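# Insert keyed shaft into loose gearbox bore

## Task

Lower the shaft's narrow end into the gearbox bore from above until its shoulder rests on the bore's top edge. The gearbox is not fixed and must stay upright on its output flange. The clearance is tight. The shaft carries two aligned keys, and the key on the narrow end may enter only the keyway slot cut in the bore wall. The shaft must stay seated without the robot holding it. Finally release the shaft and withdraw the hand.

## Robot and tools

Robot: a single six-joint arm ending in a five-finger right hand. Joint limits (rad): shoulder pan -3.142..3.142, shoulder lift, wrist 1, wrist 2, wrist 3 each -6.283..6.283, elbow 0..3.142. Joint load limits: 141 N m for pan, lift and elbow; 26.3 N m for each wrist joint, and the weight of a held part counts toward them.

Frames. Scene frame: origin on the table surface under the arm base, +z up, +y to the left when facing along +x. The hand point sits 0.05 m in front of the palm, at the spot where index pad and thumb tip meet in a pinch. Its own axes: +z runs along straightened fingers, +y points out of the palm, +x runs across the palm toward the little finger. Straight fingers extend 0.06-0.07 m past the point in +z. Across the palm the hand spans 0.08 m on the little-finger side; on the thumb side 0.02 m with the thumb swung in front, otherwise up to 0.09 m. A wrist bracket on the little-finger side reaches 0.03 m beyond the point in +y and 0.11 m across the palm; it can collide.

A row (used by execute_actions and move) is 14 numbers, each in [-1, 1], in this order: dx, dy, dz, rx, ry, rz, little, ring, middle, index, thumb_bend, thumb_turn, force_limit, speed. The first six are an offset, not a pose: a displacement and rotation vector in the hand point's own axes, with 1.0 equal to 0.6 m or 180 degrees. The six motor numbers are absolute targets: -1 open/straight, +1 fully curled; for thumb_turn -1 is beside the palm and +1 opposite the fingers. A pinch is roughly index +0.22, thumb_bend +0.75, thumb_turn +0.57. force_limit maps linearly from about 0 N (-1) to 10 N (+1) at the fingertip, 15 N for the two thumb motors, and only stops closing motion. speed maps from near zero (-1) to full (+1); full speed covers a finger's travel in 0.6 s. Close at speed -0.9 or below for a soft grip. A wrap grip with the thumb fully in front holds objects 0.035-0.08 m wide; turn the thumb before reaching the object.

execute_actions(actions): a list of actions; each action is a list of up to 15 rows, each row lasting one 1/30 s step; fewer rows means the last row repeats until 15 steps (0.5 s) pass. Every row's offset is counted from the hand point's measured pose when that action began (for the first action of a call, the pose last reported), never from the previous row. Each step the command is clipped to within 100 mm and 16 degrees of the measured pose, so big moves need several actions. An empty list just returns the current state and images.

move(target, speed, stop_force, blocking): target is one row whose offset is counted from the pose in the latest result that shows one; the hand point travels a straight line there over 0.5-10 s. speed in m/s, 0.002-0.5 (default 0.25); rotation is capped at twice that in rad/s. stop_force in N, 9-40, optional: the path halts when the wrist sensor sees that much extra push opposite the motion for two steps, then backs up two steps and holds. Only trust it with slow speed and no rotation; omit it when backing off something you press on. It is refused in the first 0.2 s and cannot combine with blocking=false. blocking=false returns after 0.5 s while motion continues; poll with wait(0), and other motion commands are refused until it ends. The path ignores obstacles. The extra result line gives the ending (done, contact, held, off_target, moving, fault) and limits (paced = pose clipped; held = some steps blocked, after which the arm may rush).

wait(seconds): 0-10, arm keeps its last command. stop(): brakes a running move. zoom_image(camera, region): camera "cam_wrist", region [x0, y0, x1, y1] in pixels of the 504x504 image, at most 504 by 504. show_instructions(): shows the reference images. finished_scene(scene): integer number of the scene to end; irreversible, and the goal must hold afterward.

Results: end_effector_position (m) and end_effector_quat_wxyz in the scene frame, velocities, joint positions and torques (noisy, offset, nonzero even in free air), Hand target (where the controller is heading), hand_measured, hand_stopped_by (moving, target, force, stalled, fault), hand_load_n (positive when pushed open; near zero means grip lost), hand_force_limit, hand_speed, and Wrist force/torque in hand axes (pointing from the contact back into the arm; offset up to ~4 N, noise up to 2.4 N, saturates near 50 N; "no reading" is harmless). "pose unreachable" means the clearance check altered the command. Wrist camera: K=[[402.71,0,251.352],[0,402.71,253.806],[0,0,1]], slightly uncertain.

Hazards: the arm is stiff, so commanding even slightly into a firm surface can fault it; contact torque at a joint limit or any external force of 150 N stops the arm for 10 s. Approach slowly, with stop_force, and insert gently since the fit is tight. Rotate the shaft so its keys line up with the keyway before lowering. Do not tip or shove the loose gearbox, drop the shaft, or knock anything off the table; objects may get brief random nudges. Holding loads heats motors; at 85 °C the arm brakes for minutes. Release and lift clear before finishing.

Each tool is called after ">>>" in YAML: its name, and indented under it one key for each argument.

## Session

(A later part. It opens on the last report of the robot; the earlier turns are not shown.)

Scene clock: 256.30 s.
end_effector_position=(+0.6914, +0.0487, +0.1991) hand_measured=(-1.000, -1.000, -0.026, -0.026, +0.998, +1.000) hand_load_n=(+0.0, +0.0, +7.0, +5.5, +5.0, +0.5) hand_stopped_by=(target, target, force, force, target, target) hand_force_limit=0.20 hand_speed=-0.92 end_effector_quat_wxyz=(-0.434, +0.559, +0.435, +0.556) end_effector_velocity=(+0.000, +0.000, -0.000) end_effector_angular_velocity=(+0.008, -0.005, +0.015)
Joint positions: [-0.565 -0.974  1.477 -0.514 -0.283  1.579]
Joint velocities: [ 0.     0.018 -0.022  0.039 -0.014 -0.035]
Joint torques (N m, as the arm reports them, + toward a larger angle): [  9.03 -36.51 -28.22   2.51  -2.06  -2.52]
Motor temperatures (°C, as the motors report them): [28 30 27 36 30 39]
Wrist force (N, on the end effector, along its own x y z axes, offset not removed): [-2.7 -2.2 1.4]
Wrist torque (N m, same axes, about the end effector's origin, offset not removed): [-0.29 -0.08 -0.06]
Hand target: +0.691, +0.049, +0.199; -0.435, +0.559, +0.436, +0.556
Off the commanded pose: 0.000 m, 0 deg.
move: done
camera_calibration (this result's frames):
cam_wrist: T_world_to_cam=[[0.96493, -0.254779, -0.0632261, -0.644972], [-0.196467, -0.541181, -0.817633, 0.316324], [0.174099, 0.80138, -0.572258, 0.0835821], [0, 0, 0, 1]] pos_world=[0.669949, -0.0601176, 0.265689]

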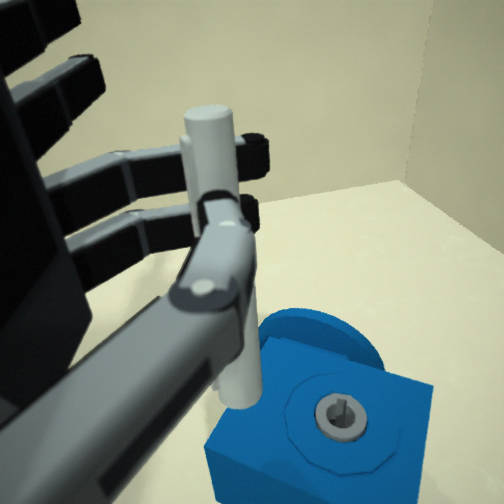

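>>> zoom_image:
  camera: "cam_wrist"
  region: [282, 366, 402, 466]

>>> move:
  target: [-0.035, 0.001, 0.006, 0.1333, 0, 0, -1, -1, 0.15, 0.15, 1, 1, 0.2, -0.92]
  speed: 0.2

Region (282, 366, 402, 466) of cam_wrist's 504x504 image, scaled by 4.200, with more detail than that image has.

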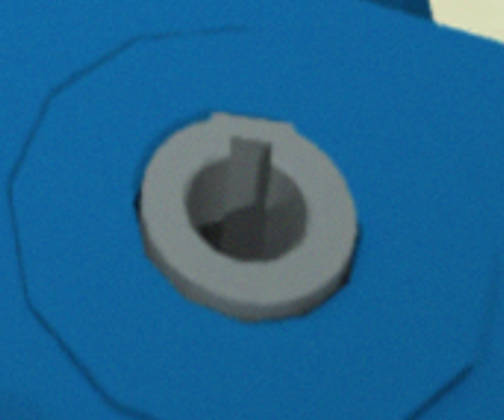

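Scene clock: 260.37 s.
end_effector_position=(+0.6929, +0.0518, +0.1784) hand_measured=(-1.000, -1.000, -0.026, -0.026, +0.998, +1.000) hand_load_n=(+0.0, +0.0, +7.0, +5.5, +5.0, +0.5) hand_stopped_by=(target, target, force, force, target, target) hand_force_limit=0.20 hand_speed=-0.92 end_effector_quat_wxyz=(+0.541, -0.457, -0.541, -0.453) end_effector_velocity=(+0.000, +0.000, -0.000) end_effector_angular_velocity=(+0.003, +0.001, +0.014)
Joint positions: [-0.521 -0.706  1.052 -0.354 -0.656  1.576]
Joint velocities: [ 0.002  0.012 -0.019  0.012 -0.011 -0.004]
Joint torques (N m, as the arm reports them, + toward a larger angle): [  6.57 -44.4  -29.71   3.03  -2.39  -2.37]
Motor temperatures (°C, as the motors report them): [28 30 27 36 30 39]
Wrist force (N, on the end effector, along its own x y z axes, offset not removed): [-3.2 -2.3 0.2]
Wrist torque (N m, same axes, about the end effector's origin, offset not removed): [-0.32 0.05 -0.16]
Hand target: +0.693, +0.052, +0.178; +0.541, -0.457, -0.542, -0.453
Off the commanded pose: 0.000 m, 0 deg.
move: done
camera_calibration (this result's frames):
cam_wrist: T_world_to_cam=[[0.985283, 0.158001, -0.0652184, -0.682026], [0.0379405, -0.574178, -0.817851, 0.14069], [-0.166669, 0.80334, -0.571723, 0.30491], [0, 0, 0, 1]] pos_world=[0.71747, -0.0564039, 0.244906]

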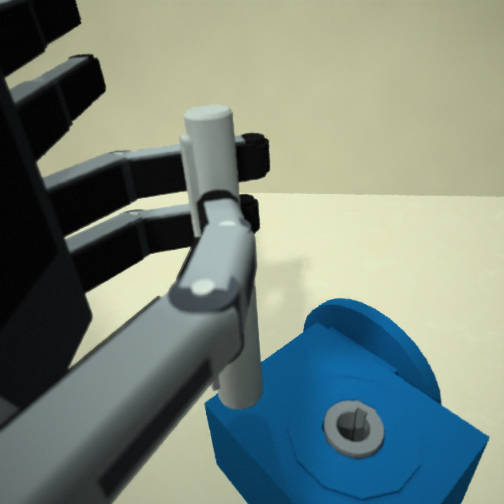

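>>> move:
  target: [-0.02, 0.004, 0.003, 0, 0, 0, -1, -1, 0.15, 0.15, 1, 1, 0.2, -0.92]
  speed: 0.03

>>> zoom_image:
  camera: "cam_wrist"
  region: [170, 320, 330, 480]

Scene clock: 271.53 s.
end_effector_position=(+0.6949, +0.0538, +0.1667) hand_measured=(-1.000, -1.000, -0.026, -0.026, +0.998, +1.000) hand_load_n=(+0.0, +0.0, +7.0, +5.5, +5.0, +0.5) hand_stopped_by=(target, target, force, force, target, target) hand_force_limit=0.20 hand_speed=-0.92 end_effector_quat_wxyz=(+0.541, -0.457, -0.541, -0.453) end_effector_velocity=(+0.000, +0.001, -0.003) end_effector_angular_velocity=(+0.001, +0.003, -0.000)
Joint positions: [-0.517 -0.691  1.057 -0.373 -0.652  1.576]
Joint velocities: [ 0.001  0.004  0.002 -0.004  0.001  0.002]
Joint torques (N m, as the arm reports them, + toward a larger angle): [  8.14 -49.14  -9.98  -1.01   1.9    2.64]
Motor temperatures (°C, as the motors report them): [28 30 27 36 30 39]
Wrist force (N, on the end effector, along its own x y z axes, offset not removed): [-4.3 -1.8 0.4]
Wrist torque (N m, same axes, about the end effector's origin, offset not removed): [-0.27 0.17 -0.19]
Hand target: +0.695, +0.054, +0.166; +0.541, -0.457, -0.541, -0.453
Off the commanded pose: 0.000 m, 0 deg.
move: done
camera_calibration (this result's frames):
cam_wrist: T_world_to_cam=[[0.985275, 0.158049, -0.0652209, -0.685081], [0.0379646, -0.57417, -0.817856, 0.132195], [-0.166709, 0.803337, -0.571715, 0.296921], [0, 0, 0, 1]] pos_world=[0.719474, -0.0543481, 0.233189]

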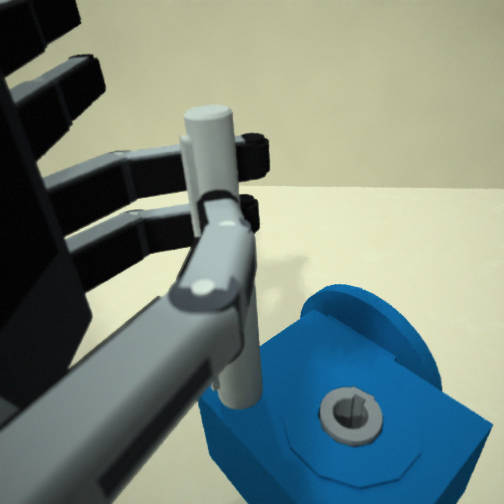

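Region (170, 320, 330, 480) of cam_wrist's 504x504 image, scaled by 3.150, with more detail than that image has.

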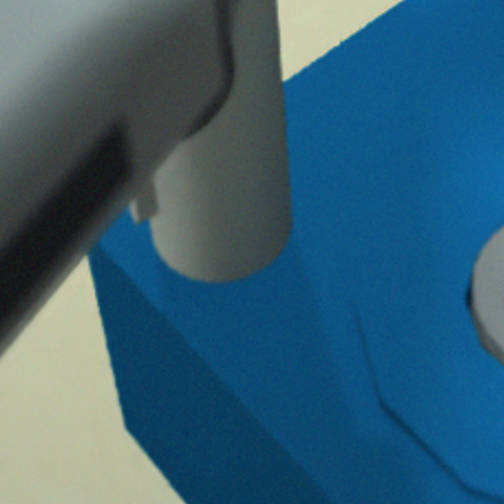

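>>> move:
  target: [-0.0067, 0.0026, 0.002, 0, 0, 0, -1, -1, 0.15, 0.15, 1, 1, 0.2, -0.92]
  speed: 0.008

>>> zoom_image:
  camera: "cam_wrist"
  region: [170, 320, 330, 480]

Scene clock: 276.97 s.
end_effector_position=(+0.6961, +0.0552, +0.1629) hand_measured=(-1.000, -1.000, -0.026, -0.026, +0.998, +1.000) hand_load_n=(+0.0, +0.0, +7.0, +5.5, +5.0, +0.5) hand_stopped_by=(target, target, force, force, target, target) hand_force_limit=0.20 hand_speed=-0.92 end_effector_quat_wxyz=(+0.541, -0.457, -0.541, -0.453) end_effector_velocity=(+0.000, +0.000, -0.001) end_effector_angular_velocity=(-0.000, +0.000, +0.000)
Joint positions: [-0.514 -0.686  1.056 -0.378 -0.649  1.576]
Joint velocities: [ 0.001  0.002 -0.001 -0.001  0.001  0.   ]
Joint torques (N m, as the arm reports them, + toward a larger angle): [  7.73 -46.92 -30.19  -0.88   2.2    2.66]
Motor temperatures (°C, as the motors report them): [28 30 27 36 30 39]
Wrist force (N, on the end effector, along its own x y z axes, offset not removed): [-2.9 -1.8 0.7]
Wrist torque (N m, same axes, about the end effector's origin, offset not removed): [-0.29 -0.02 -0.03]
Hand target: +0.696, +0.055, +0.163; +0.541, -0.457, -0.541, -0.453
Off the commanded pose: 0.000 m, 0 deg.
move: done
camera_calibration (this result's frames):
cam_wrist: T_world_to_cam=[[0.985274, 0.158047, -0.0652464, -0.686773], [0.0379413, -0.574165, -0.81786, 0.129806], [-0.166723, 0.803341, -0.571706, 0.293862], [0, 0, 0, 1]] pos_world=[0.720727, -0.0529985, 0.229357]

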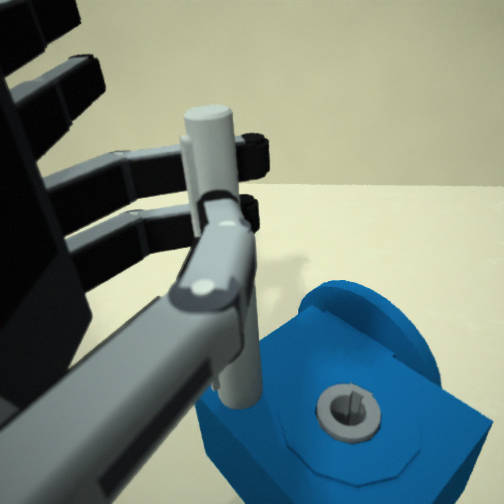

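Region (170, 320, 330, 480) of cam_wrist's 504x504 image, scaled by 3.150, with more detail than that image has.

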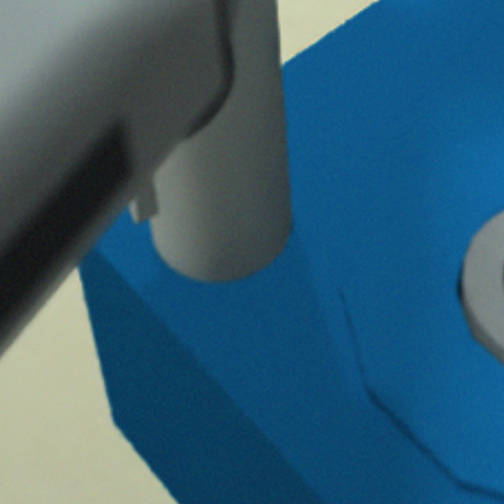

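>>> move:
  target: [-0.0035, 0, 0, 0, 0, 0, -1, -1, 0.15, 0.15, 1, 1, 0.2, -0.92]
  speed: 0.004
  stop_force: 9

Scene clock: 279.17 s.
end_effector_position=(+0.6962, +0.0553, +0.1614) hand_measured=(-1.000, -1.000, -0.026, -0.026, +0.998, +1.000) hand_load_n=(+0.0, +0.0, +6.5, +5.5, +5.0, -1.5) hand_stopped_by=(target, target, force, force, target, target) hand_force_limit=0.20 hand_speed=-0.92 end_effector_quat_wxyz=(+0.541, -0.457, -0.541, -0.453) end_effector_velocity=(+0.000, +0.000, +0.002) end_effector_angular_velocity=(+0.000, -0.001, -0.000)
Joint positions: [-0.514 -0.684  1.057 -0.381 -0.649  1.576]
Joint velocities: [ 0.    -0.002 -0.001  0.002  0.    -0.001]
Joint torques (N m, as the arm reports them, + toward a larger angle): [ -2.76 -60.4  -26.77   2.23  -0.13   2.16]
Motor temperatures (°C, as the motors report them): [28 30 27 36 30 39]
Wrist force (N, on the end effector, along its own x y z axes, offset not removed): [2.9 -2.3 -0.6]
Wrist torque (N m, same axes, about the end effector's origin, offset not removed): [-0.25 0.22 -0.03]
Hand target: +0.696, +0.055, +0.162; +0.541, -0.457, -0.541, -0.453
Off the commanded pose: 0.001 m, 0 deg.
move: contact
camera_calibration (this result's frames):
cam_wrist: T_world_to_cam=[[0.98528, 0.158046, -0.0651562, -0.686958], [0.0380245, -0.574207, -0.817826, 0.128614], [-0.166668, 0.80331, -0.571765, 0.292964], [0, 0, 0, 1]] pos_world=[0.720783, -0.0529186, 0.227931]

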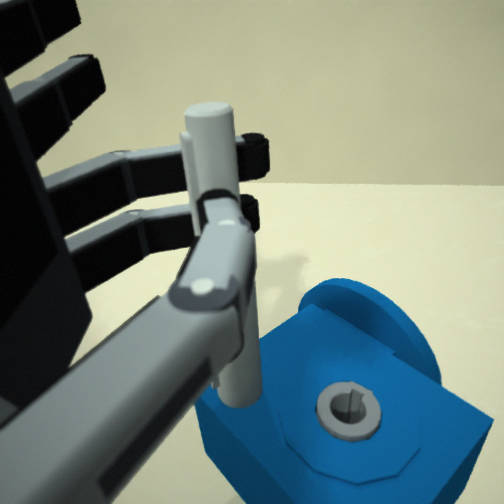

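>>> move:
  target: [0.0006, 0, 0, 0, 0, 0, -1, -1, -0.2, -0.2, 1, 1, 0.2, -0.8]
  speed: 0.004

>>> move:
  target: [0, 0, -0.006, 0, 0, 0, -1, -1, -0.6, -0.6, 1, 1, 0.2, 0.0]
  speed: 0.01

Scene clock: 282.77 s.
end_effector_position=(+0.6962, +0.0553, +0.1619) hand_measured=(-1.000, -1.000, -0.200, -0.200, +1.000, +1.000) hand_load_n=(+0.0, +0.0, +0.0, +0.0, +0.0, +0.0) hand_stopped_by=(target, target, target, target, target, target) hand_force_limit=0.20 hand_speed=-0.80 end_effector_quat_wxyz=(+0.541, -0.457, -0.541, -0.453) end_effector_velocity=(+0.000, -0.000, +0.001) end_effector_angular_velocity=(-0.000, +0.001, -0.000)
Joint positions: [-0.514 -0.685  1.057 -0.38  -0.649  1.576]
Joint velocities: [-0.    -0.001 -0.     0.001  0.     0.001]
Joint torques (N m, as the arm reports them, + toward a larger angle): [ -2.47 -62.36 -12.2    1.53   0.1    2.31]
Motor temperatures (°C, as the motors report them): [28 30 27 36 30 39]
Wrist force (N, on the end effector, along its own x y z axes, offset not removed): [-0.7 -1.5 0.8]
Wrist torque (N m, same axes, about the end effector's origin, offset not removed): [-0.14 0.00 -0.07]
Hand target: +0.696, +0.055, +0.162; +0.541, -0.457, -0.541, -0.453
Off the commanded pose: 0.000 m, 0 deg.
move: done
camera_calibration (this result's frames):
cam_wrist: T_world_to_cam=[[0.985285, 0.158043, -0.065077, -0.686978], [0.0380966, -0.574247, -0.817795, 0.128883], [-0.166617, 0.803282, -0.571818, 0.29319], [0, 0, 0, 1]] pos_world=[0.72081, -0.0529314, 0.228345]

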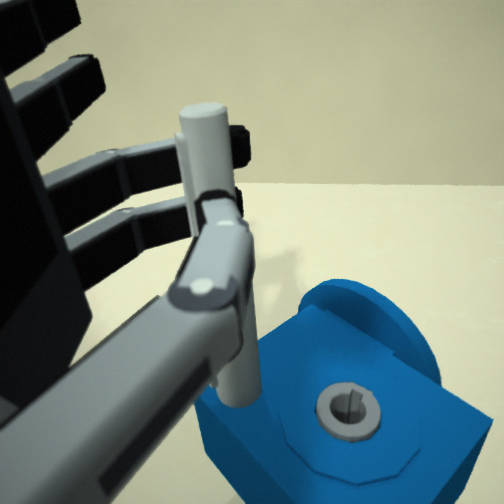

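Scene clock: 283.47 s.
end_effector_position=(+0.6968, +0.0519, +0.1619) hand_measured=(-1.000, -1.000, -0.600, -0.600, +1.000, +1.000) hand_load_n=(+0.0, +0.0, +0.0, +0.0, +0.0, +0.0) hand_stopped_by=(target, target, target, target, target, target) hand_force_limit=0.20 hand_speed=0.00 end_effector_quat_wxyz=(+0.541, -0.457, -0.541, -0.453) end_effector_velocity=(+0.000, -0.002, +0.001) end_effector_angular_velocity=(-0.000, -0.002, -0.000)
Joint positions: [-0.518 -0.681  1.049 -0.377 -0.653  1.576]
Joint velocities: [-0.002  0.    -0.004  0.003 -0.002 -0.001]
Joint torques (N m, as the arm reports them, + toward a larger angle): [ -5.8  -43.72 -31.48   2.47  -1.91   0.02]
Motor temperatures (°C, as the motors report them): [28 30 27 36 30 39]
Wrist force (N, on the end effector, along its own x y z axes, offset not removed): [0.0 -2.9 0.4]
Wrist torque (N m, same axes, about the end effector's origin, offset not removed): [-0.39 -0.15 -0.09]
Hand target: +0.697, +0.052, +0.162; +0.541, -0.457, -0.541, -0.453
Off the commanded pose: 0.000 m, 0 deg.
move: done
camera_calibration (this result's frames):
cam_wrist: T_world_to_cam=[[0.985284, 0.15803, -0.0651295, -0.687005], [0.0380466, -0.574254, -0.817793, 0.126995], [-0.166636, 0.80328, -0.571816, 0.295991], [0, 0, 0, 1]] pos_world=[0.721386, -0.0562698, 0.228364]

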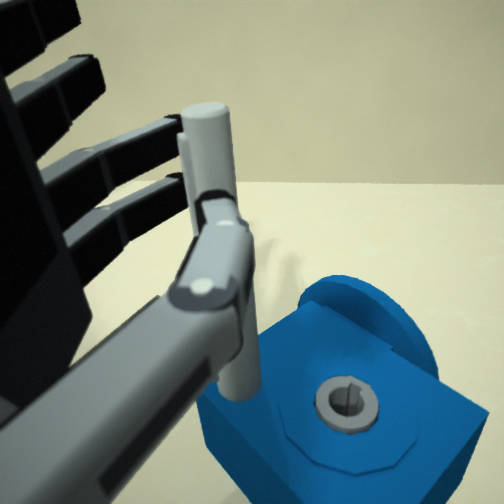

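>>> move:
  target: [0.125, 0, -0.03, 0, 0, 0, -1, -1, -1, -1, 1, 1, 0.2, 0.3]
  speed: 0.15

>>> move:
  target: [0.05, -0.092, 0.148, -0.444, 0, 0, -1, -1, -1, -1, 1, 1, 0.2, 0.3]
  speed: 0.3

Scene clock: 301.20 s.
end_effector_position=(+0.6999, +0.0347, +0.2367) hand_measured=(-1.000, -1.000, -1.000, -1.000, +1.000, +1.000) hand_load_n=(+0.0, +0.0, +0.0, +0.0, +0.0, +0.0) hand_stopped_by=(target, target, target, target, target, target) hand_force_limit=0.20 hand_speed=0.30 end_effector_quat_wxyz=(+0.541, -0.457, -0.541, -0.453) end_effector_velocity=(+0.001, -0.001, +0.001) end_effector_angular_velocity=(+0.001, -0.002, +0.001)
Joint positions: [-0.538 -0.719  0.921 -0.21  -0.673  1.576]
Joint velocities: [-0.     0.003 -0.008  0.007 -0.001 -0.004]
Joint torques (N m, as the arm reports them, + toward a larger angle): [ -5.44 -42.93 -28.45   2.89  -2.21  -2.62]
Motor temperatures (°C, as the motors report them): [28 30 27 36 30 39]
Wrist force (N, on the end effector, along its own x y z axes, offset not removed): [-1.4 -0.6 1.3]
Wrist torque (N m, same axes, about the end effector's origin, offset not removed): [-0.13 0.05 -0.09]
Hand target: +0.700, +0.035, +0.237; +0.541, -0.457, -0.541, -0.453
Off the commanded pose: 0.000 m, 0 deg.
move: done
camera_calibration (this result's frames):
cam_wrist: T_world_to_cam=[[0.985305, 0.157928, -0.0650577, -0.68249], [0.0380588, -0.574313, -0.81775, 0.178196], [-0.16651, 0.803258, -0.571884, 0.353063], [0, 0, 0, 1]] pos_world=[0.724467, -0.0734753, 0.30323]

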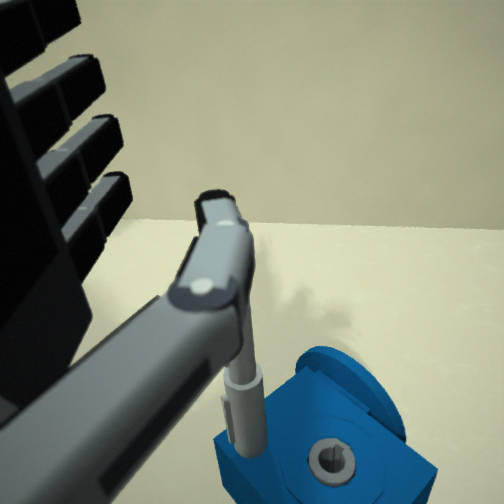

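Scene clock: 304.17 s.
end_effector_position=(+0.6302, +0.1129, +0.2651) hand_measured=(-1.000, -1.000, -1.000, -1.000, +1.000, +1.000) hand_load_n=(+0.0, +0.0, +0.0, +0.0, +0.0, +0.0) hand_stopped_by=(target, target, target, target, target, target) hand_force_limit=0.20 hand_speed=0.30 end_effector_quat_wxyz=(-0.121, +0.698, +0.125, +0.695) end_effector_velocity=(+0.000, +0.001, -0.001) end_effector_angular_velocity=(+0.001, +0.004, -0.015)
Joint positions: [-0.171 -1.525  2.051 -0.526  1.087  1.565]
Joint velocities: [ 0.012  0.003 -0.003  0.003  0.027  0.001]
Joint torques (N m, as the arm reports them, + toward a larger angle): [  7.7  -13.24 -29.52   0.23   2.36  -2.57]
Motor temperatures (°C, as the motors report them): [28 30 27 36 30 39]
Wrist force (N, on the end effector, along its own x y z axes, offset not removed): [-1.0 -1.9 1.1]
Wrist torque (N m, same axes, about the end effector's origin, offset not removed): [-0.31 0.03 -0.11]
Hand target: +0.630, +0.113, +0.265; -0.120, +0.698, +0.124, +0.695
Off the commanded pose: 0.001 m, 0 deg.
move: done
camera_calibration (this result's frames):
cam_wrist: T_world_to_cam=[[0.329867, -0.942309, -0.0569393, -0.0891886], [-0.556227, -0.145272, -0.818234, 0.575178], [0.762757, 0.30158, -0.572058, -0.234032], [0, 0, 0, 1]] pos_world=[0.52786, 0.0700934, 0.331672]

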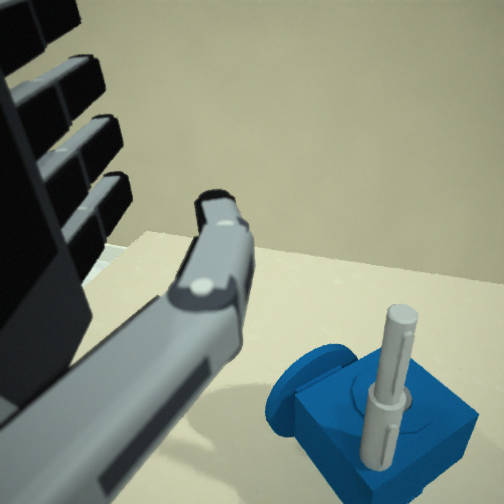

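>>> zoom_image:
  camera: "cam_wrist"
  region: [300, 290, 500, 504]

>>> move:
  target: [0, -0.03, -0.03, 0, -0.287, -0.41, -1, -1, -1, -1, 1, 1, 0.2, 0.3]
  speed: 0.4

Region (300, 290, 500, 504) of cam_wrist's 504x504 image, scaled by 2.355, with more detail than that image has; it fills the left 471 columns of this view, and the rest is white.

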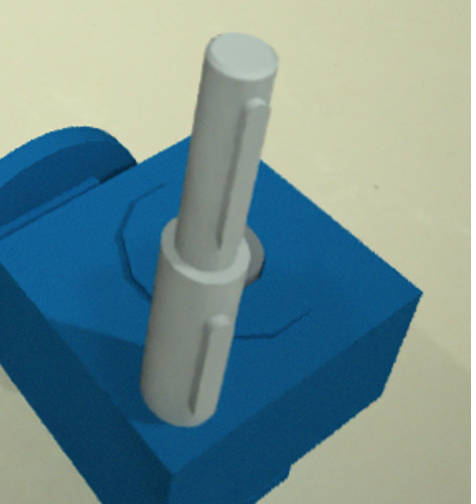

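Scene clock: 308.50 s.
end_effector_position=(+0.6071, +0.1234, +0.2654) hand_measured=(-1.000, -1.000, -1.000, -1.000, +1.000, +1.000) hand_load_n=(+0.0, +0.0, +0.0, +0.0, +0.0, +0.0) hand_stopped_by=(target, target, target, target, target, target) hand_force_limit=0.20 hand_speed=0.30 end_effector_quat_wxyz=(+0.368, +0.703, +0.541, +0.279) end_effector_velocity=(+0.000, -0.000, +0.001) end_effector_angular_velocity=(-0.013, +0.003, -0.003)
Joint positions: [ 0.168 -1.301  1.667  0.296  1.952  0.276]
Joint velocities: [ 0.004  0.004 -0.005  0.004  0.013 -0.006]
Joint torques (N m, as the arm reports them, + toward a larger angle): [  7.56 -23.22 -27.43   2.39   2.32  -2.73]
Motor temperatures (°C, as the motors report them): [28 30 27 36 30 39]
Wrist force (N, on the end effector, along its own x y z axes, offset not removed): [-0.9 -2.4 1.5]
Wrist torque (N m, same axes, about the end effector's origin, offset not removed): [-0.41 -0.08 -0.10]
Hand target: +0.607, +0.123, +0.265; +0.368, +0.703, +0.542, +0.278
Off the commanded pose: 0.000 m, 0 deg.
move: done
camera_calibration (this result's frames):
cam_wrist: T_world_to_cam=[[0.529674, -0.19963, 0.824374, -0.518505], [-0.693283, -0.661842, 0.285174, 0.418173], [0.488676, -0.722574, -0.488961, 0.051234], [0, 0, 0, 1]] pos_world=[0.539514, 0.210276, 0.333241]

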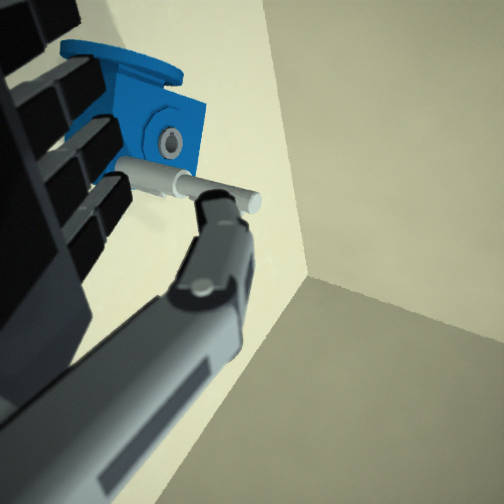

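>>> move:
  target: [0.0622, -0.0583, 0.105, 0, -0.287, -0.41, -1, -1, -1, -1, 1, 1, 0.2, 0.3]
  speed: 0.4

Scene clock: 330.43 s.
end_effector_position=(+0.6474, +0.1508, +0.2007) hand_measured=(-1.000, -1.000, -1.000, -1.000, +1.000, +1.000) hand_load_n=(+0.0, +0.0, +0.0, +0.0, +0.0, +0.0) hand_stopped_by=(target, target, target, target, target, target) hand_force_limit=0.20 hand_speed=0.30 end_effector_quat_wxyz=(+0.640, +0.296, +0.641, -0.302) end_effector_velocity=(+0.001, +0.000, +0.001) end_effector_angular_velocity=(-0.015, -0.012, +0.007)
Joint positions: [ 0.316 -1.018  1.746 -0.742  2.796 -1.587]
Joint velocities: [-0.003 -0.005  0.024 -0.075 -0.01  -0.053]
Joint torques (N m, as the arm reports them, + toward a larger angle): [ -6.92 -48.53  -8.08  -2.58  -2.34  -2.59]
Motor temperatures (°C, as the motors report them): [28 30 27 36 30 39]
Wrist force (N, on the end effector, along its own x y z axes, offset not removed): [-2.6 -1.9 0.1]
Wrist torque (N m, same axes, about the end effector's origin, offset not removed): [-0.27 0.28 -0.22]
Hand target: +0.647, +0.151, +0.201; +0.641, +0.296, +0.641, -0.302
Off the commanded pose: 0.001 m, 0 deg.
move: done
camera_calibration (this result's frames):
cam_wrist: T_world_to_cam=[[0.757336, 0.650772, 0.0542081, -0.602118], [-0.405853, 0.404026, 0.819784, 0.0286235], [0.511591, -0.642853, 0.570101, -0.219709], [0, 0, 0, 1]] pos_world=[0.580024, 0.239037, 0.134431]

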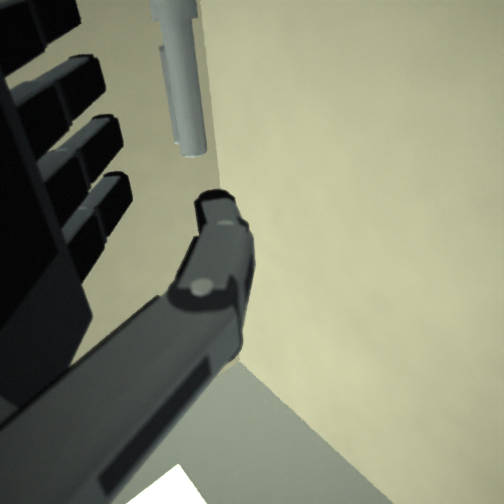

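>>> zoom_image:
  camera: "cam_wrist"
  region: [120, 0, 280, 170]

Region (120, 0, 280, 170) of cam_wrist's 504x504 image, scaled by 2.965, with more detail than that image has; it fills the left 474 columns of this view, and the rest is white.

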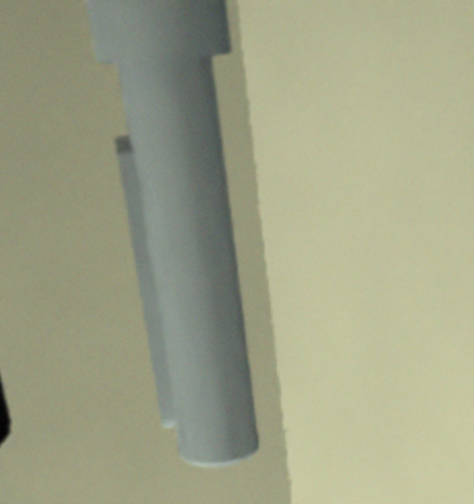

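>>> move:
  target: [0.121, -0.0177, 0.0603, 0.0444, 0, 0, -1, -1, -1, -1, 1, 1, 0.2, 0.3]
  speed: 0.12

Scene clock: 342.47 s.
end_effector_position=(+0.6623, +0.1160, +0.1287) hand_measured=(-1.000, -1.000, -1.000, -1.000, +1.000, +1.000) hand_load_n=(+0.0, +0.0, +0.0, +0.0, +0.0, +0.0) hand_stopped_by=(target, target, target, target, target, target) hand_force_limit=0.20 hand_speed=0.30 end_effector_quat_wxyz=(+0.618, +0.340, +0.619, -0.345) end_effector_velocity=(+0.001, -0.001, -0.001) end_effector_angular_velocity=(-0.000, -0.003, -0.004)
Joint positions: [ 0.279 -0.85   1.684 -0.854  2.898 -1.593]
Joint velocities: [-0.001  0.005 -0.003 -0.008  0.003 -0.005]
Joint torques (N m, as the arm reports them, + toward a larger angle): [ -6.75 -35.94 -22.09  -2.96   1.98  -2.2 ]
Motor temperatures (°C, as the motors report them): [28 30 27 36 30 39]
Wrist force (N, on the end effector, along its own x y z axes, offset not removed): [-1.0 -1.7 1.7]
Wrist torque (N m, same axes, about the end effector's origin, offset not removed): [-0.29 0.04 -0.15]
Hand target: +0.662, +0.116, +0.128; +0.618, +0.340, +0.619, -0.345
Off the commanded pose: 0.000 m, 0 deg.
move: done
camera_calibration (this result's frames):
cam_wrist: T_world_to_cam=[[0.840107, 0.539666, 0.0545991, -0.628796], [-0.346618, 0.456693, 0.819321, 0.0624927], [0.417225, -0.707242, 0.570729, -0.138739], [0, 0, 0, 1]] pos_world=[0.607803, 0.212678, 0.0623127]

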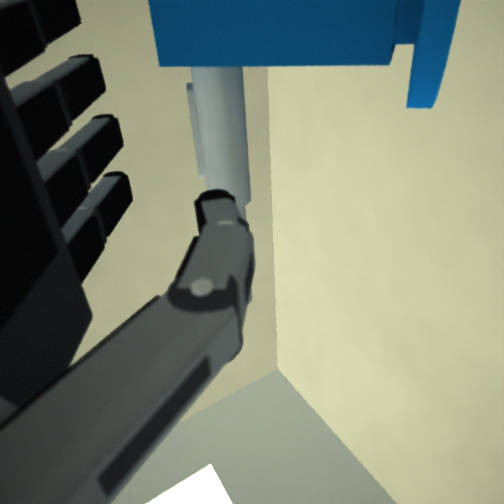

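>>> move:
  target: [0.003, 0, 0.055, 0, 0, 0, -1, -1, -1, -1, 1, 1, 0.2, 0.3]
  speed: 0.05

>>> zoom_image:
  camera: "cam_wrist"
  region: [130, 60, 310, 240]

Scene clock: 351.80 s.
end_effector_position=(+0.6796, +0.0883, +0.1270) hand_measured=(-1.000, -1.000, -1.000, -1.000, +1.000, +1.000) hand_load_n=(+0.0, +0.0, +0.0, +0.0, +0.0, +0.0) hand_stopped_by=(target, target, target, target, target, target) hand_force_limit=0.20 hand_speed=0.30 end_effector_quat_wxyz=(+0.618, +0.340, +0.619, -0.345) end_effector_velocity=(+0.001, -0.002, -0.001) end_effector_angular_velocity=(-0.001, +0.003, -0.000)
Joint positions: [ 0.221 -0.845  1.679 -0.85   2.84  -1.589]
Joint velocities: [-0.005  0.001 -0.001  0.002 -0.005 -0.001]
Joint torques (N m, as the arm reports them, + toward a larger angle): [ -5.43 -34.48 -25.36   1.36  -2.26   2.9 ]
Motor temperatures (°C, as the motors report them): [28 30 27 36 30 39]
Wrist force (N, on the end effector, along its own x y z axes, offset not removed): [-2.4 -2.0 -0.4]
Wrist torque (N m, same axes, about the end effector's origin, offset not removed): [-0.16 0.23 -0.20]
Hand target: +0.680, +0.088, +0.127; +0.618, +0.340, +0.619, -0.345
Off the commanded pose: 0.000 m, 0 deg.
move: done
camera_calibration (this result's frames):
cam_wrist: T_world_to_cam=[[0.840124, 0.539635, 0.0546433, -0.628301], [-0.346571, 0.456582, 0.819403, 0.0824892], [0.417229, -0.707338, 0.570608, -0.164542], [0, 0, 0, 1]] pos_world=[0.625091, 0.185003, 0.0606296]

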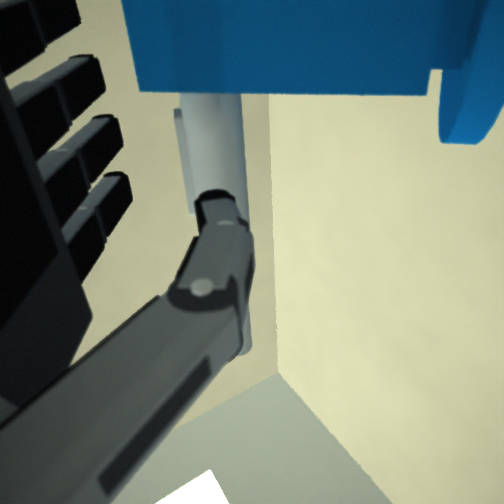

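Region (130, 60, 310, 240) of cam_wrist's 504x504 image, scaled by 2.800, with more detail than that image has.

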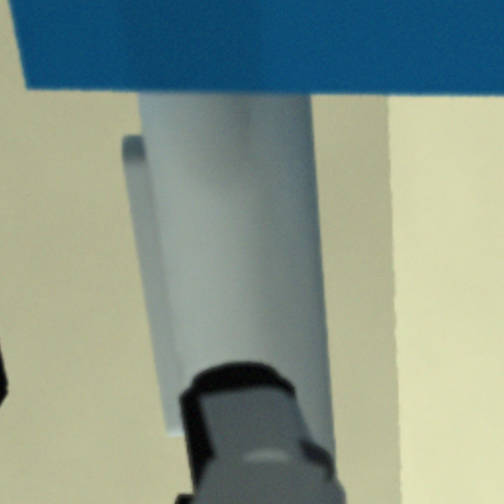

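>>> move:
  target: [0, 0, 0.02, 0, 0, 0, -1, -1, -0.55, -0.55, 1, 1, -0.9, 0.0]
  speed: 0.02

>>> move:
  target: [0, 0, 0.0, 0, 0, 0, -1, -1, -0.4, 0.0, 1, 1, -0.96, -0.88]
  speed: 0.01

>>> zoom_image:
  camera: "cam_wrist"
  region: [130, 60, 310, 240]

Scene clock: 356.07 s.
end_effector_position=(+0.6858, +0.0784, +0.1270) hand_measured=(-1.000, -1.000, -0.550, -0.550, +1.000, +1.000) hand_load_n=(+0.0, +0.0, +0.0, +0.0, +0.0, +0.0) hand_stopped_by=(target, target, target, target, target, target) hand_force_limit=-0.90 hand_speed=0.00 end_effector_quat_wxyz=(+0.618, +0.340, +0.619, -0.345) end_effector_velocity=(+0.001, -0.002, -0.000) end_effector_angular_velocity=(-0.001, +0.002, -0.001)
Joint positions: [ 0.201 -0.843  1.675 -0.847  2.82  -1.587]
Joint velocities: [-0.005  0.001 -0.001  0.001 -0.004 -0.001]
Joint torques (N m, as the arm reports them, + toward a larger angle): [ -5.32 -35.2  -24.56   1.28  -2.2    2.75]
Motor temperatures (°C, as the motors report them): [28 30 27 36 30 39]
Wrist force (N, on the end effector, along its own x y z axes, offset not removed): [-1.8 -2.2 0.1]
Wrist torque (N m, same axes, about the end effector's origin, offset not removed): [-0.27 0.18 -0.17]
Hand target: +0.686, +0.078, +0.127; +0.618, +0.340, +0.619, -0.345
Off the commanded pose: 0.000 m, 0 deg.
move: done
camera_calibration (this result's frames):
cam_wrist: T_world_to_cam=[[0.840132, 0.539621, 0.0546609, -0.628163], [-0.346556, 0.456546, 0.819429, 0.0891126], [0.417226, -0.707371, 0.570568, -0.174125], [0, 0, 0, 1]] pos_world=[0.631272, 0.175115, 0.060665]

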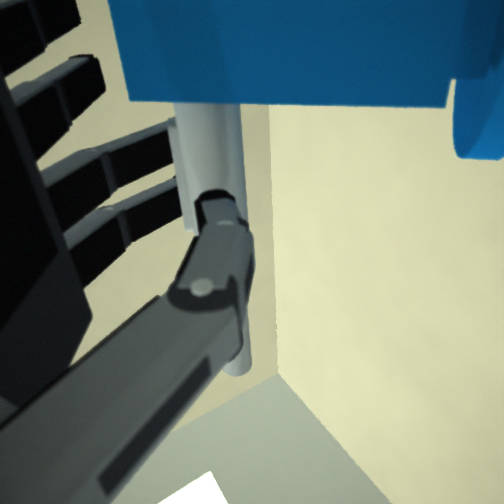

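Scene clock: 357.90 s.
end_effector_position=(+0.6858, +0.0784, +0.1270) hand_measured=(-1.000, -1.000, -0.400, -0.238, +1.000, +1.000) hand_load_n=(+0.0, +0.0, +0.0, +0.5, +0.0, +0.0) hand_stopped_by=(target, target, target, force, target, target) hand_force_limit=-0.96 hand_speed=-0.88 end_effector_quat_wxyz=(+0.618, +0.340, +0.619, -0.345) end_effector_velocity=(-0.000, -0.000, -0.000) end_effector_angular_velocity=(-0.000, +0.001, -0.000)
Joint positions: [ 0.201 -0.843  1.675 -0.847  2.82  -1.587]
Joint velocities: [-0.     0.    -0.     0.001  0.     0.   ]
Joint torques (N m, as the arm reports them, + toward a larger angle): [  7.81 -47.63 -13.65  -1.19   1.89   0.01]
Motor temperatures (°C, as the motors report them): [28 30 27 36 30 39]
Wrist force (N, on the end effector, along its own x y z axes, offset not removed): [-0.2 -1.1 1.0]
Wrist torque (N m, same axes, about the end effector's origin, offset not removed): [-0.12 -0.14 -0.03]
Hand target: +0.686, +0.078, +0.127; +0.618, +0.340, +0.619, -0.345
Off the commanded pose: 0.000 m, 0 deg.
move: done
camera_calibration (this result's frames):
cam_wrist: T_world_to_cam=[[0.840135, 0.539615, 0.0546623, -0.628172], [-0.346552, 0.456545, 0.819432, 0.0891115], [0.417222, -0.707377, 0.570565, -0.174123], [0, 0, 0, 1]] pos_world=[0.63128, 0.175117, 0.0606651]

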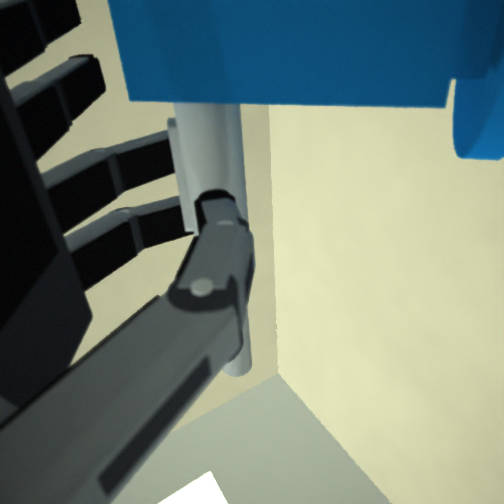

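Region (130, 60, 310, 240) of cam_wrist's 504x504 image, scaled by 2.800, with more detail than that image has.

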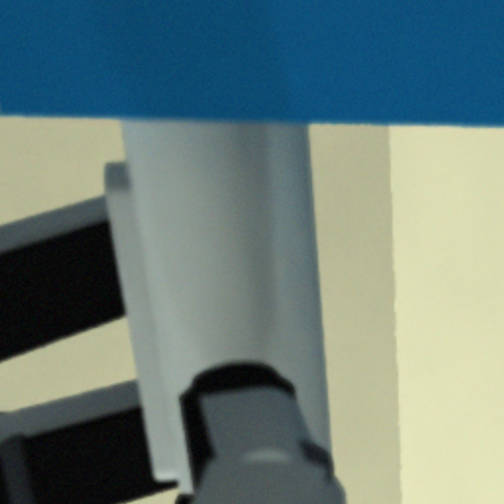

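>>> move:
  target: [0, -0.0012, 0.0092, 0, 0, 0, -1, -1, -0.4, 0.0, 1, 1, -0.96, -0.88]
  speed: 0.008

>>> move:
  target: [0, 0, 0.0, 0, 0, 0, -1, -1, -0.25, 0.02, 1, 1, -0.96, -0.88]
  speed: 0.01

>>> zoom_image:
  camera: "cam_wrist"
  region: [130, 60, 310, 240]

Scene clock: 361.70 s.
end_effector_position=(+0.6880, +0.0735, +0.1270) hand_measured=(-1.000, -1.000, -0.400, -0.238, +1.000, +1.000) hand_load_n=(+0.0, +0.0, +0.0, +0.0, +0.0, +0.0) hand_stopped_by=(target, target, target, force, target, target) hand_force_limit=-0.96 hand_speed=-0.88 end_effector_quat_wxyz=(+0.618, +0.340, +0.619, -0.345) end_effector_velocity=(+0.000, -0.002, +0.000) end_effector_angular_velocity=(+0.000, -0.000, +0.000)
Joint positions: [ 0.191 -0.844  1.676 -0.847  2.81  -1.587]
Joint velocities: [-0.004 -0.001  0.001  0.001 -0.004  0.001]
Joint torques (N m, as the arm reports them, + toward a larger angle): [ -5.93 -52.97  -7.34   1.25  -2.28   2.81]
Motor temperatures (°C, as the motors report them): [28 30 27 36 30 39]
Wrist force (N, on the end effector, along its own x y z axes, offset not removed): [-1.1 -0.7 -0.2]
Wrist torque (N m, same axes, about the end effector's origin, offset not removed): [-0.10 0.01 -0.09]
Hand target: +0.688, +0.073, +0.127; +0.618, +0.340, +0.619, -0.345
Off the commanded pose: 0.000 m, 0 deg.
move: done
camera_calibration (this result's frames):
cam_wrist: T_world_to_cam=[[0.840133, 0.539614, 0.0547068, -0.627429], [-0.346578, 0.456518, 0.819436, 0.0920895], [0.417204, -0.707396, 0.570554, -0.178469], [0, 0, 0, 1]] pos_world=[0.633498, 0.170281, 0.0606895]

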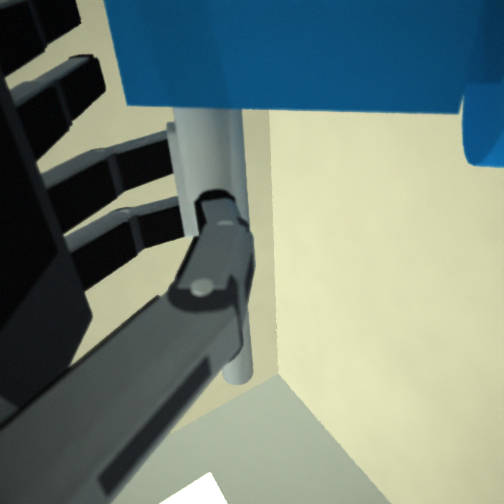

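Scene clock: 362.70 s.
end_effector_position=(+0.6880, +0.0735, +0.1270) hand_measured=(-1.000, -1.000, -0.250, -0.158, +1.000, +1.000) hand_load_n=(+0.0, +0.0, +0.0, +0.5, +0.0, +0.0) hand_stopped_by=(target, target, target, force, target, target) hand_force_limit=-0.96 hand_speed=-0.88 end_effector_quat_wxyz=(+0.618, +0.340, +0.619, -0.345) end_effector_velocity=(+0.000, +0.000, +0.000) end_effector_angular_velocity=(-0.001, +0.001, +0.000)
Joint positions: [ 0.191 -0.844  1.676 -0.847  2.81  -1.587]
Joint velocities: [ 0.    -0.    -0.001  0.001  0.    -0.001]
Joint torques (N m, as the arm reports them, + toward a larger angle): [  8.51 -51.57  -8.12   0.61   2.     1.94]
Motor temperatures (°C, as the motors report them): [28 30 27 36 30 39]
Wrist force (N, on the end effector, along its own x y z axes, offset not removed): [-2.8 -1.2 1.0]
Wrist torque (N m, same axes, about the end effector's origin, offset not removed): [-0.11 0.29 -0.21]
Hand target: +0.688, +0.074, +0.127; +0.618, +0.340, +0.619, -0.345
Off the commanded pose: 0.000 m, 0 deg.
move: done
camera_calibration (this result's frames):
cam_wrist: T_world_to_cam=[[0.840134, 0.539614, 0.054693, -0.627424], [-0.346565, 0.456518, 0.819441, 0.0920817], [0.417213, -0.707395, 0.570548, -0.178473], [0, 0, 0, 1]] pos_world=[0.633494, 0.170279, 0.0606876]

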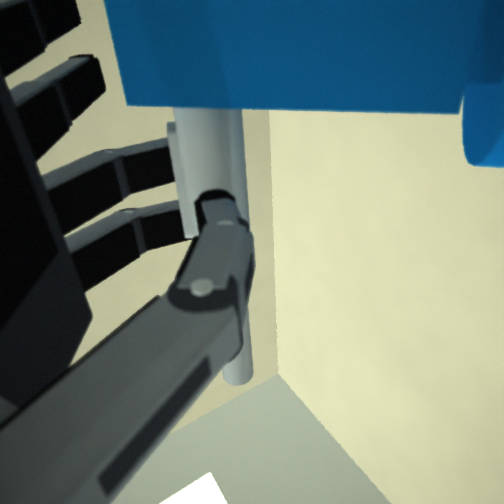

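Region (130, 60, 310, 240) of cam_wrist's 504x504 image, scaled by 2.800, with more detail than that image has.

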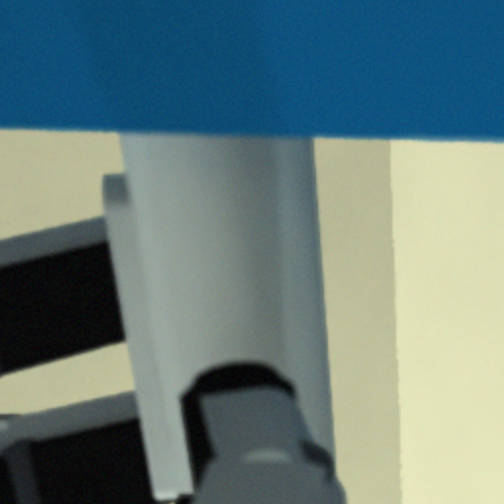

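>>> move:
  target: [0.0053, 0, 0.002, 0, 0, 0, -1, -1, -0.25, -0.19, 1, 1, -0.96, -0.5]
  speed: 0.006

>>> move:
  target: [0, 0, 0.0, 0, 0, 0, -1, -1, 0.0, 0.0, 1, 1, -0.94, -0.9]
  speed: 0.01

Scene clock: 367.47 s.
end_effector_position=(+0.6886, +0.0726, +0.1240) hand_measured=(-1.000, -1.000, -0.250, -0.190, +1.000, +1.000) hand_load_n=(+0.0, +0.0, +0.0, +0.0, +0.0, +0.0) hand_stopped_by=(target, target, target, target, target, target) hand_force_limit=-0.96 hand_speed=-0.50 end_effector_quat_wxyz=(+0.618, +0.340, +0.619, -0.345) end_effector_velocity=(+0.000, -0.001, -0.001) end_effector_angular_velocity=(-0.000, +0.001, -0.001)
Joint positions: [ 0.189 -0.838  1.676 -0.852  2.808 -1.587]
Joint velocities: [-0.001  0.001  0.    -0.001 -0.    -0.   ]
Joint torques (N m, as the arm reports them, + toward a larger angle): [ -6.77 -31.98  -7.19  -2.34  -2.2    2.61]
Motor temperatures (°C, as the motors report them): [28 30 27 36 30 39]
Wrist force (N, on the end effector, along its own x y z axes, offset not removed): [-2.5 -2.4 -0.5]
Wrist torque (N m, same axes, about the end effector's origin, offset not removed): [-0.34 0.10 -0.18]
Hand target: +0.689, +0.073, +0.124; +0.618, +0.340, +0.619, -0.345
Off the commanded pose: 0.000 m, 0 deg.
move: done
camera_calibration (this result's frames):
cam_wrist: T_world_to_cam=[[0.840132, 0.539612, 0.0547471, -0.627252], [-0.346601, 0.456493, 0.81944, 0.0952247], [0.417188, -0.707413, 0.570544, -0.17769], [0, 0, 0, 1]] pos_world=[0.63411, 0.169303, 0.0576895]

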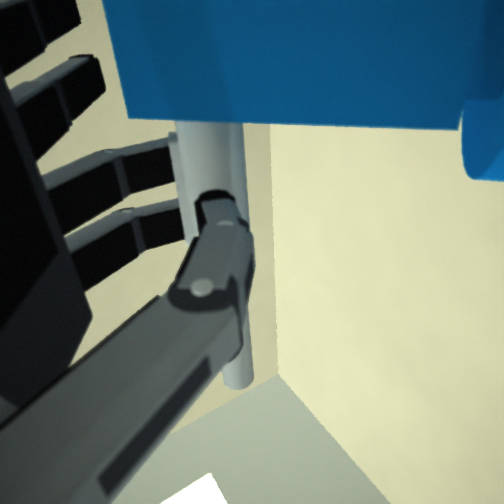

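Scene clock: 368.33 s.
end_effector_position=(+0.6886, +0.0725, +0.1240) hand_measured=(-1.000, -1.000, -0.150, -0.158, +1.000, +1.000) hand_load_n=(+0.0, +0.0, +0.5, +0.5, +0.5, +0.0) hand_stopped_by=(target, target, force, force, target, target) hand_force_limit=-0.94 hand_speed=-0.90 end_effector_quat_wxyz=(+0.618, +0.340, +0.619, -0.345) end_effector_velocity=(-0.000, -0.000, +0.000) end_effector_angular_velocity=(+0.000, -0.000, +0.000)
Joint positions: [ 0.189 -0.838  1.676 -0.853  2.808 -1.587]
Joint velocities: [-0.    -0.     0.     0.001 -0.     0.001]
Joint torques (N m, as the arm reports them, + toward a larger angle): [  3.24 -53.76  -8.21   0.65  -0.61   2.03]
Motor temperatures (°C, as the motors report them): [28 30 27 36 30 39]
Wrist force (N, on the end effector, along its own x y z axes, offset not removed): [-1.2 -1.5 0.7]
Wrist torque (N m, same axes, about the end effector's origin, offset not removed): [-0.18 0.01 -0.12]
Hand target: +0.689, +0.073, +0.124; +0.618, +0.340, +0.619, -0.345
Off the commanded pose: 0.000 m, 0 deg.
move: done
camera_calibration (this result's frames):
cam_wrist: T_world_to_cam=[[0.840129, 0.53961, 0.0548166, -0.627258], [-0.34666, 0.45648, 0.819422, 0.0952762], [0.417146, -0.707423, 0.570563, -0.177681], [0, 0, 0, 1]] pos_world=[0.634125, 0.169288, 0.0576908]

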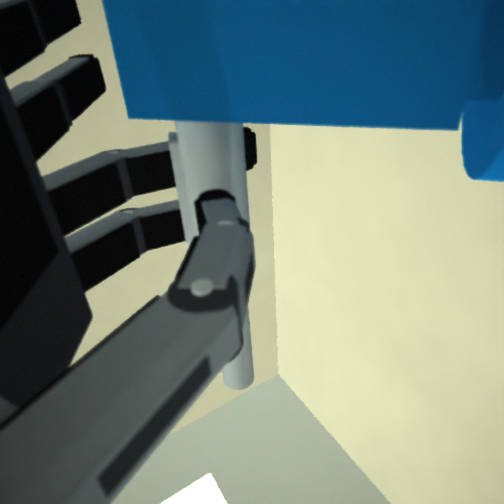

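>>> move:
  target: [0, 0, -0.0018, 0, 0, 0, -1, -1, -0.2, -0.2, 1, 1, -0.94, -0.6]
  speed: 0.004

>>> move:
  target: [0, 0, 0.0, 0, 0, 0, -1, -1, 0.0, 0.0, 1, 1, -0.96, -0.92]
  speed: 0.01

Scene clock: 372.40 s.
end_effector_position=(+0.6881, +0.0734, +0.1240) hand_measured=(-1.000, -1.000, -0.200, -0.200, +1.000, +1.000) hand_load_n=(+0.0, +0.0, +0.0, +0.0, +0.0, +0.0) hand_stopped_by=(target, target, target, target, target, target) hand_force_limit=-0.94 hand_speed=-0.60 end_effector_quat_wxyz=(+0.618, +0.340, +0.619, -0.345) end_effector_velocity=(-0.000, +0.000, +0.001) end_effector_angular_velocity=(+0.001, -0.003, -0.000)
Joint positions: [ 0.191 -0.838  1.676 -0.853  2.81  -1.587]
Joint velocities: [ 0.001 -0.001  0.    -0.003  0.001  0.   ]
Joint torques (N m, as the arm reports them, + toward a larger angle): [  7.58 -53.44  -6.64  -2.45   1.68  -2.11]
Motor temperatures (°C, as the motors report them): [28 30 27 36 30 39]
Wrist force (N, on the end effector, along its own x y z axes, offset not removed): [-1.9 -1.1 0.7]
Wrist torque (N m, same axes, about the end effector's origin, offset not removed): [-0.14 0.09 -0.19]
Hand target: +0.688, +0.073, +0.124; +0.618, +0.340, +0.619, -0.345
Off the commanded pose: 0.000 m, 0 deg.
move: done
camera_calibration (this result's frames):
cam_wrist: T_world_to_cam=[[0.840127, 0.539611, 0.0548332, -0.62727], [-0.346666, 0.456462, 0.819429, 0.094702], [0.417143, -0.707434, 0.570551, -0.176841], [0, 0, 0, 1]] pos_world=[0.633585, 0.17015, 0.0576905]

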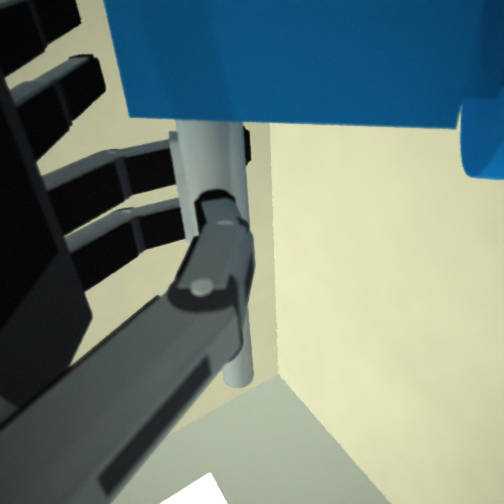

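Scene clock: 372.90 s.
end_effector_position=(+0.6881, +0.0734, +0.1240) hand_measured=(-1.000, -1.000, -0.166, -0.174, +1.000, +1.000) hand_load_n=(+0.0, +0.0, +0.5, +0.0, +0.0, +0.0) hand_stopped_by=(target, target, force, force, target, target) hand_force_limit=-0.96 hand_speed=-0.92 end_effector_quat_wxyz=(+0.618, +0.340, +0.619, -0.345) end_effector_velocity=(+0.000, -0.000, +0.001) end_effector_angular_velocity=(+0.001, -0.003, -0.001)
Joint positions: [ 0.191 -0.838  1.676 -0.853  2.81  -1.587]
Joint velocities: [-0.    -0.    -0.001 -0.     0.     0.001]
Joint torques (N m, as the arm reports them, + toward a larger angle): [  4.69 -53.63  -8.12  -1.94   1.25  -0.8 ]
Motor temperatures (°C, as the motors report them): [28 30 27 36 30 39]
Wrist force (N, on the end effector, along its own x y z axes, offset not removed): [-1.9 -1.0 -0.5]
Wrist torque (N m, same axes, about the end effector's origin, offset not removed): [0.00 0.21 -0.13]
Hand target: +0.688, +0.073, +0.124; +0.618, +0.340, +0.619, -0.345
Off the commanded pose: 0.000 m, 0 deg.
move: done
camera_calibration (this result's frames):
cam_wrist: T_world_to_cam=[[0.840128, 0.539611, 0.0548186, -0.62727], [-0.346659, 0.456474, 0.819426, 0.094686], [0.417148, -0.707426, 0.570558, -0.176831], [0, 0, 0, 1]] pos_world=[0.633576, 0.170166, 0.05769]

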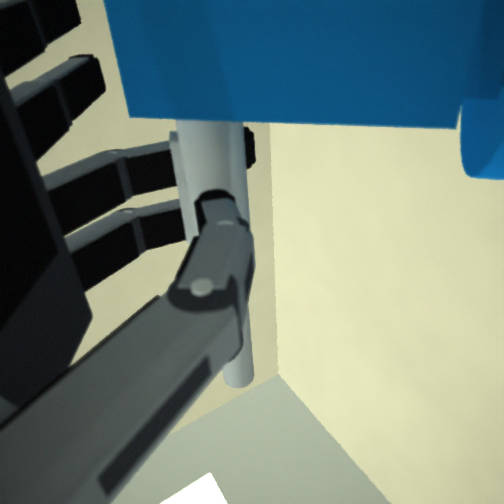

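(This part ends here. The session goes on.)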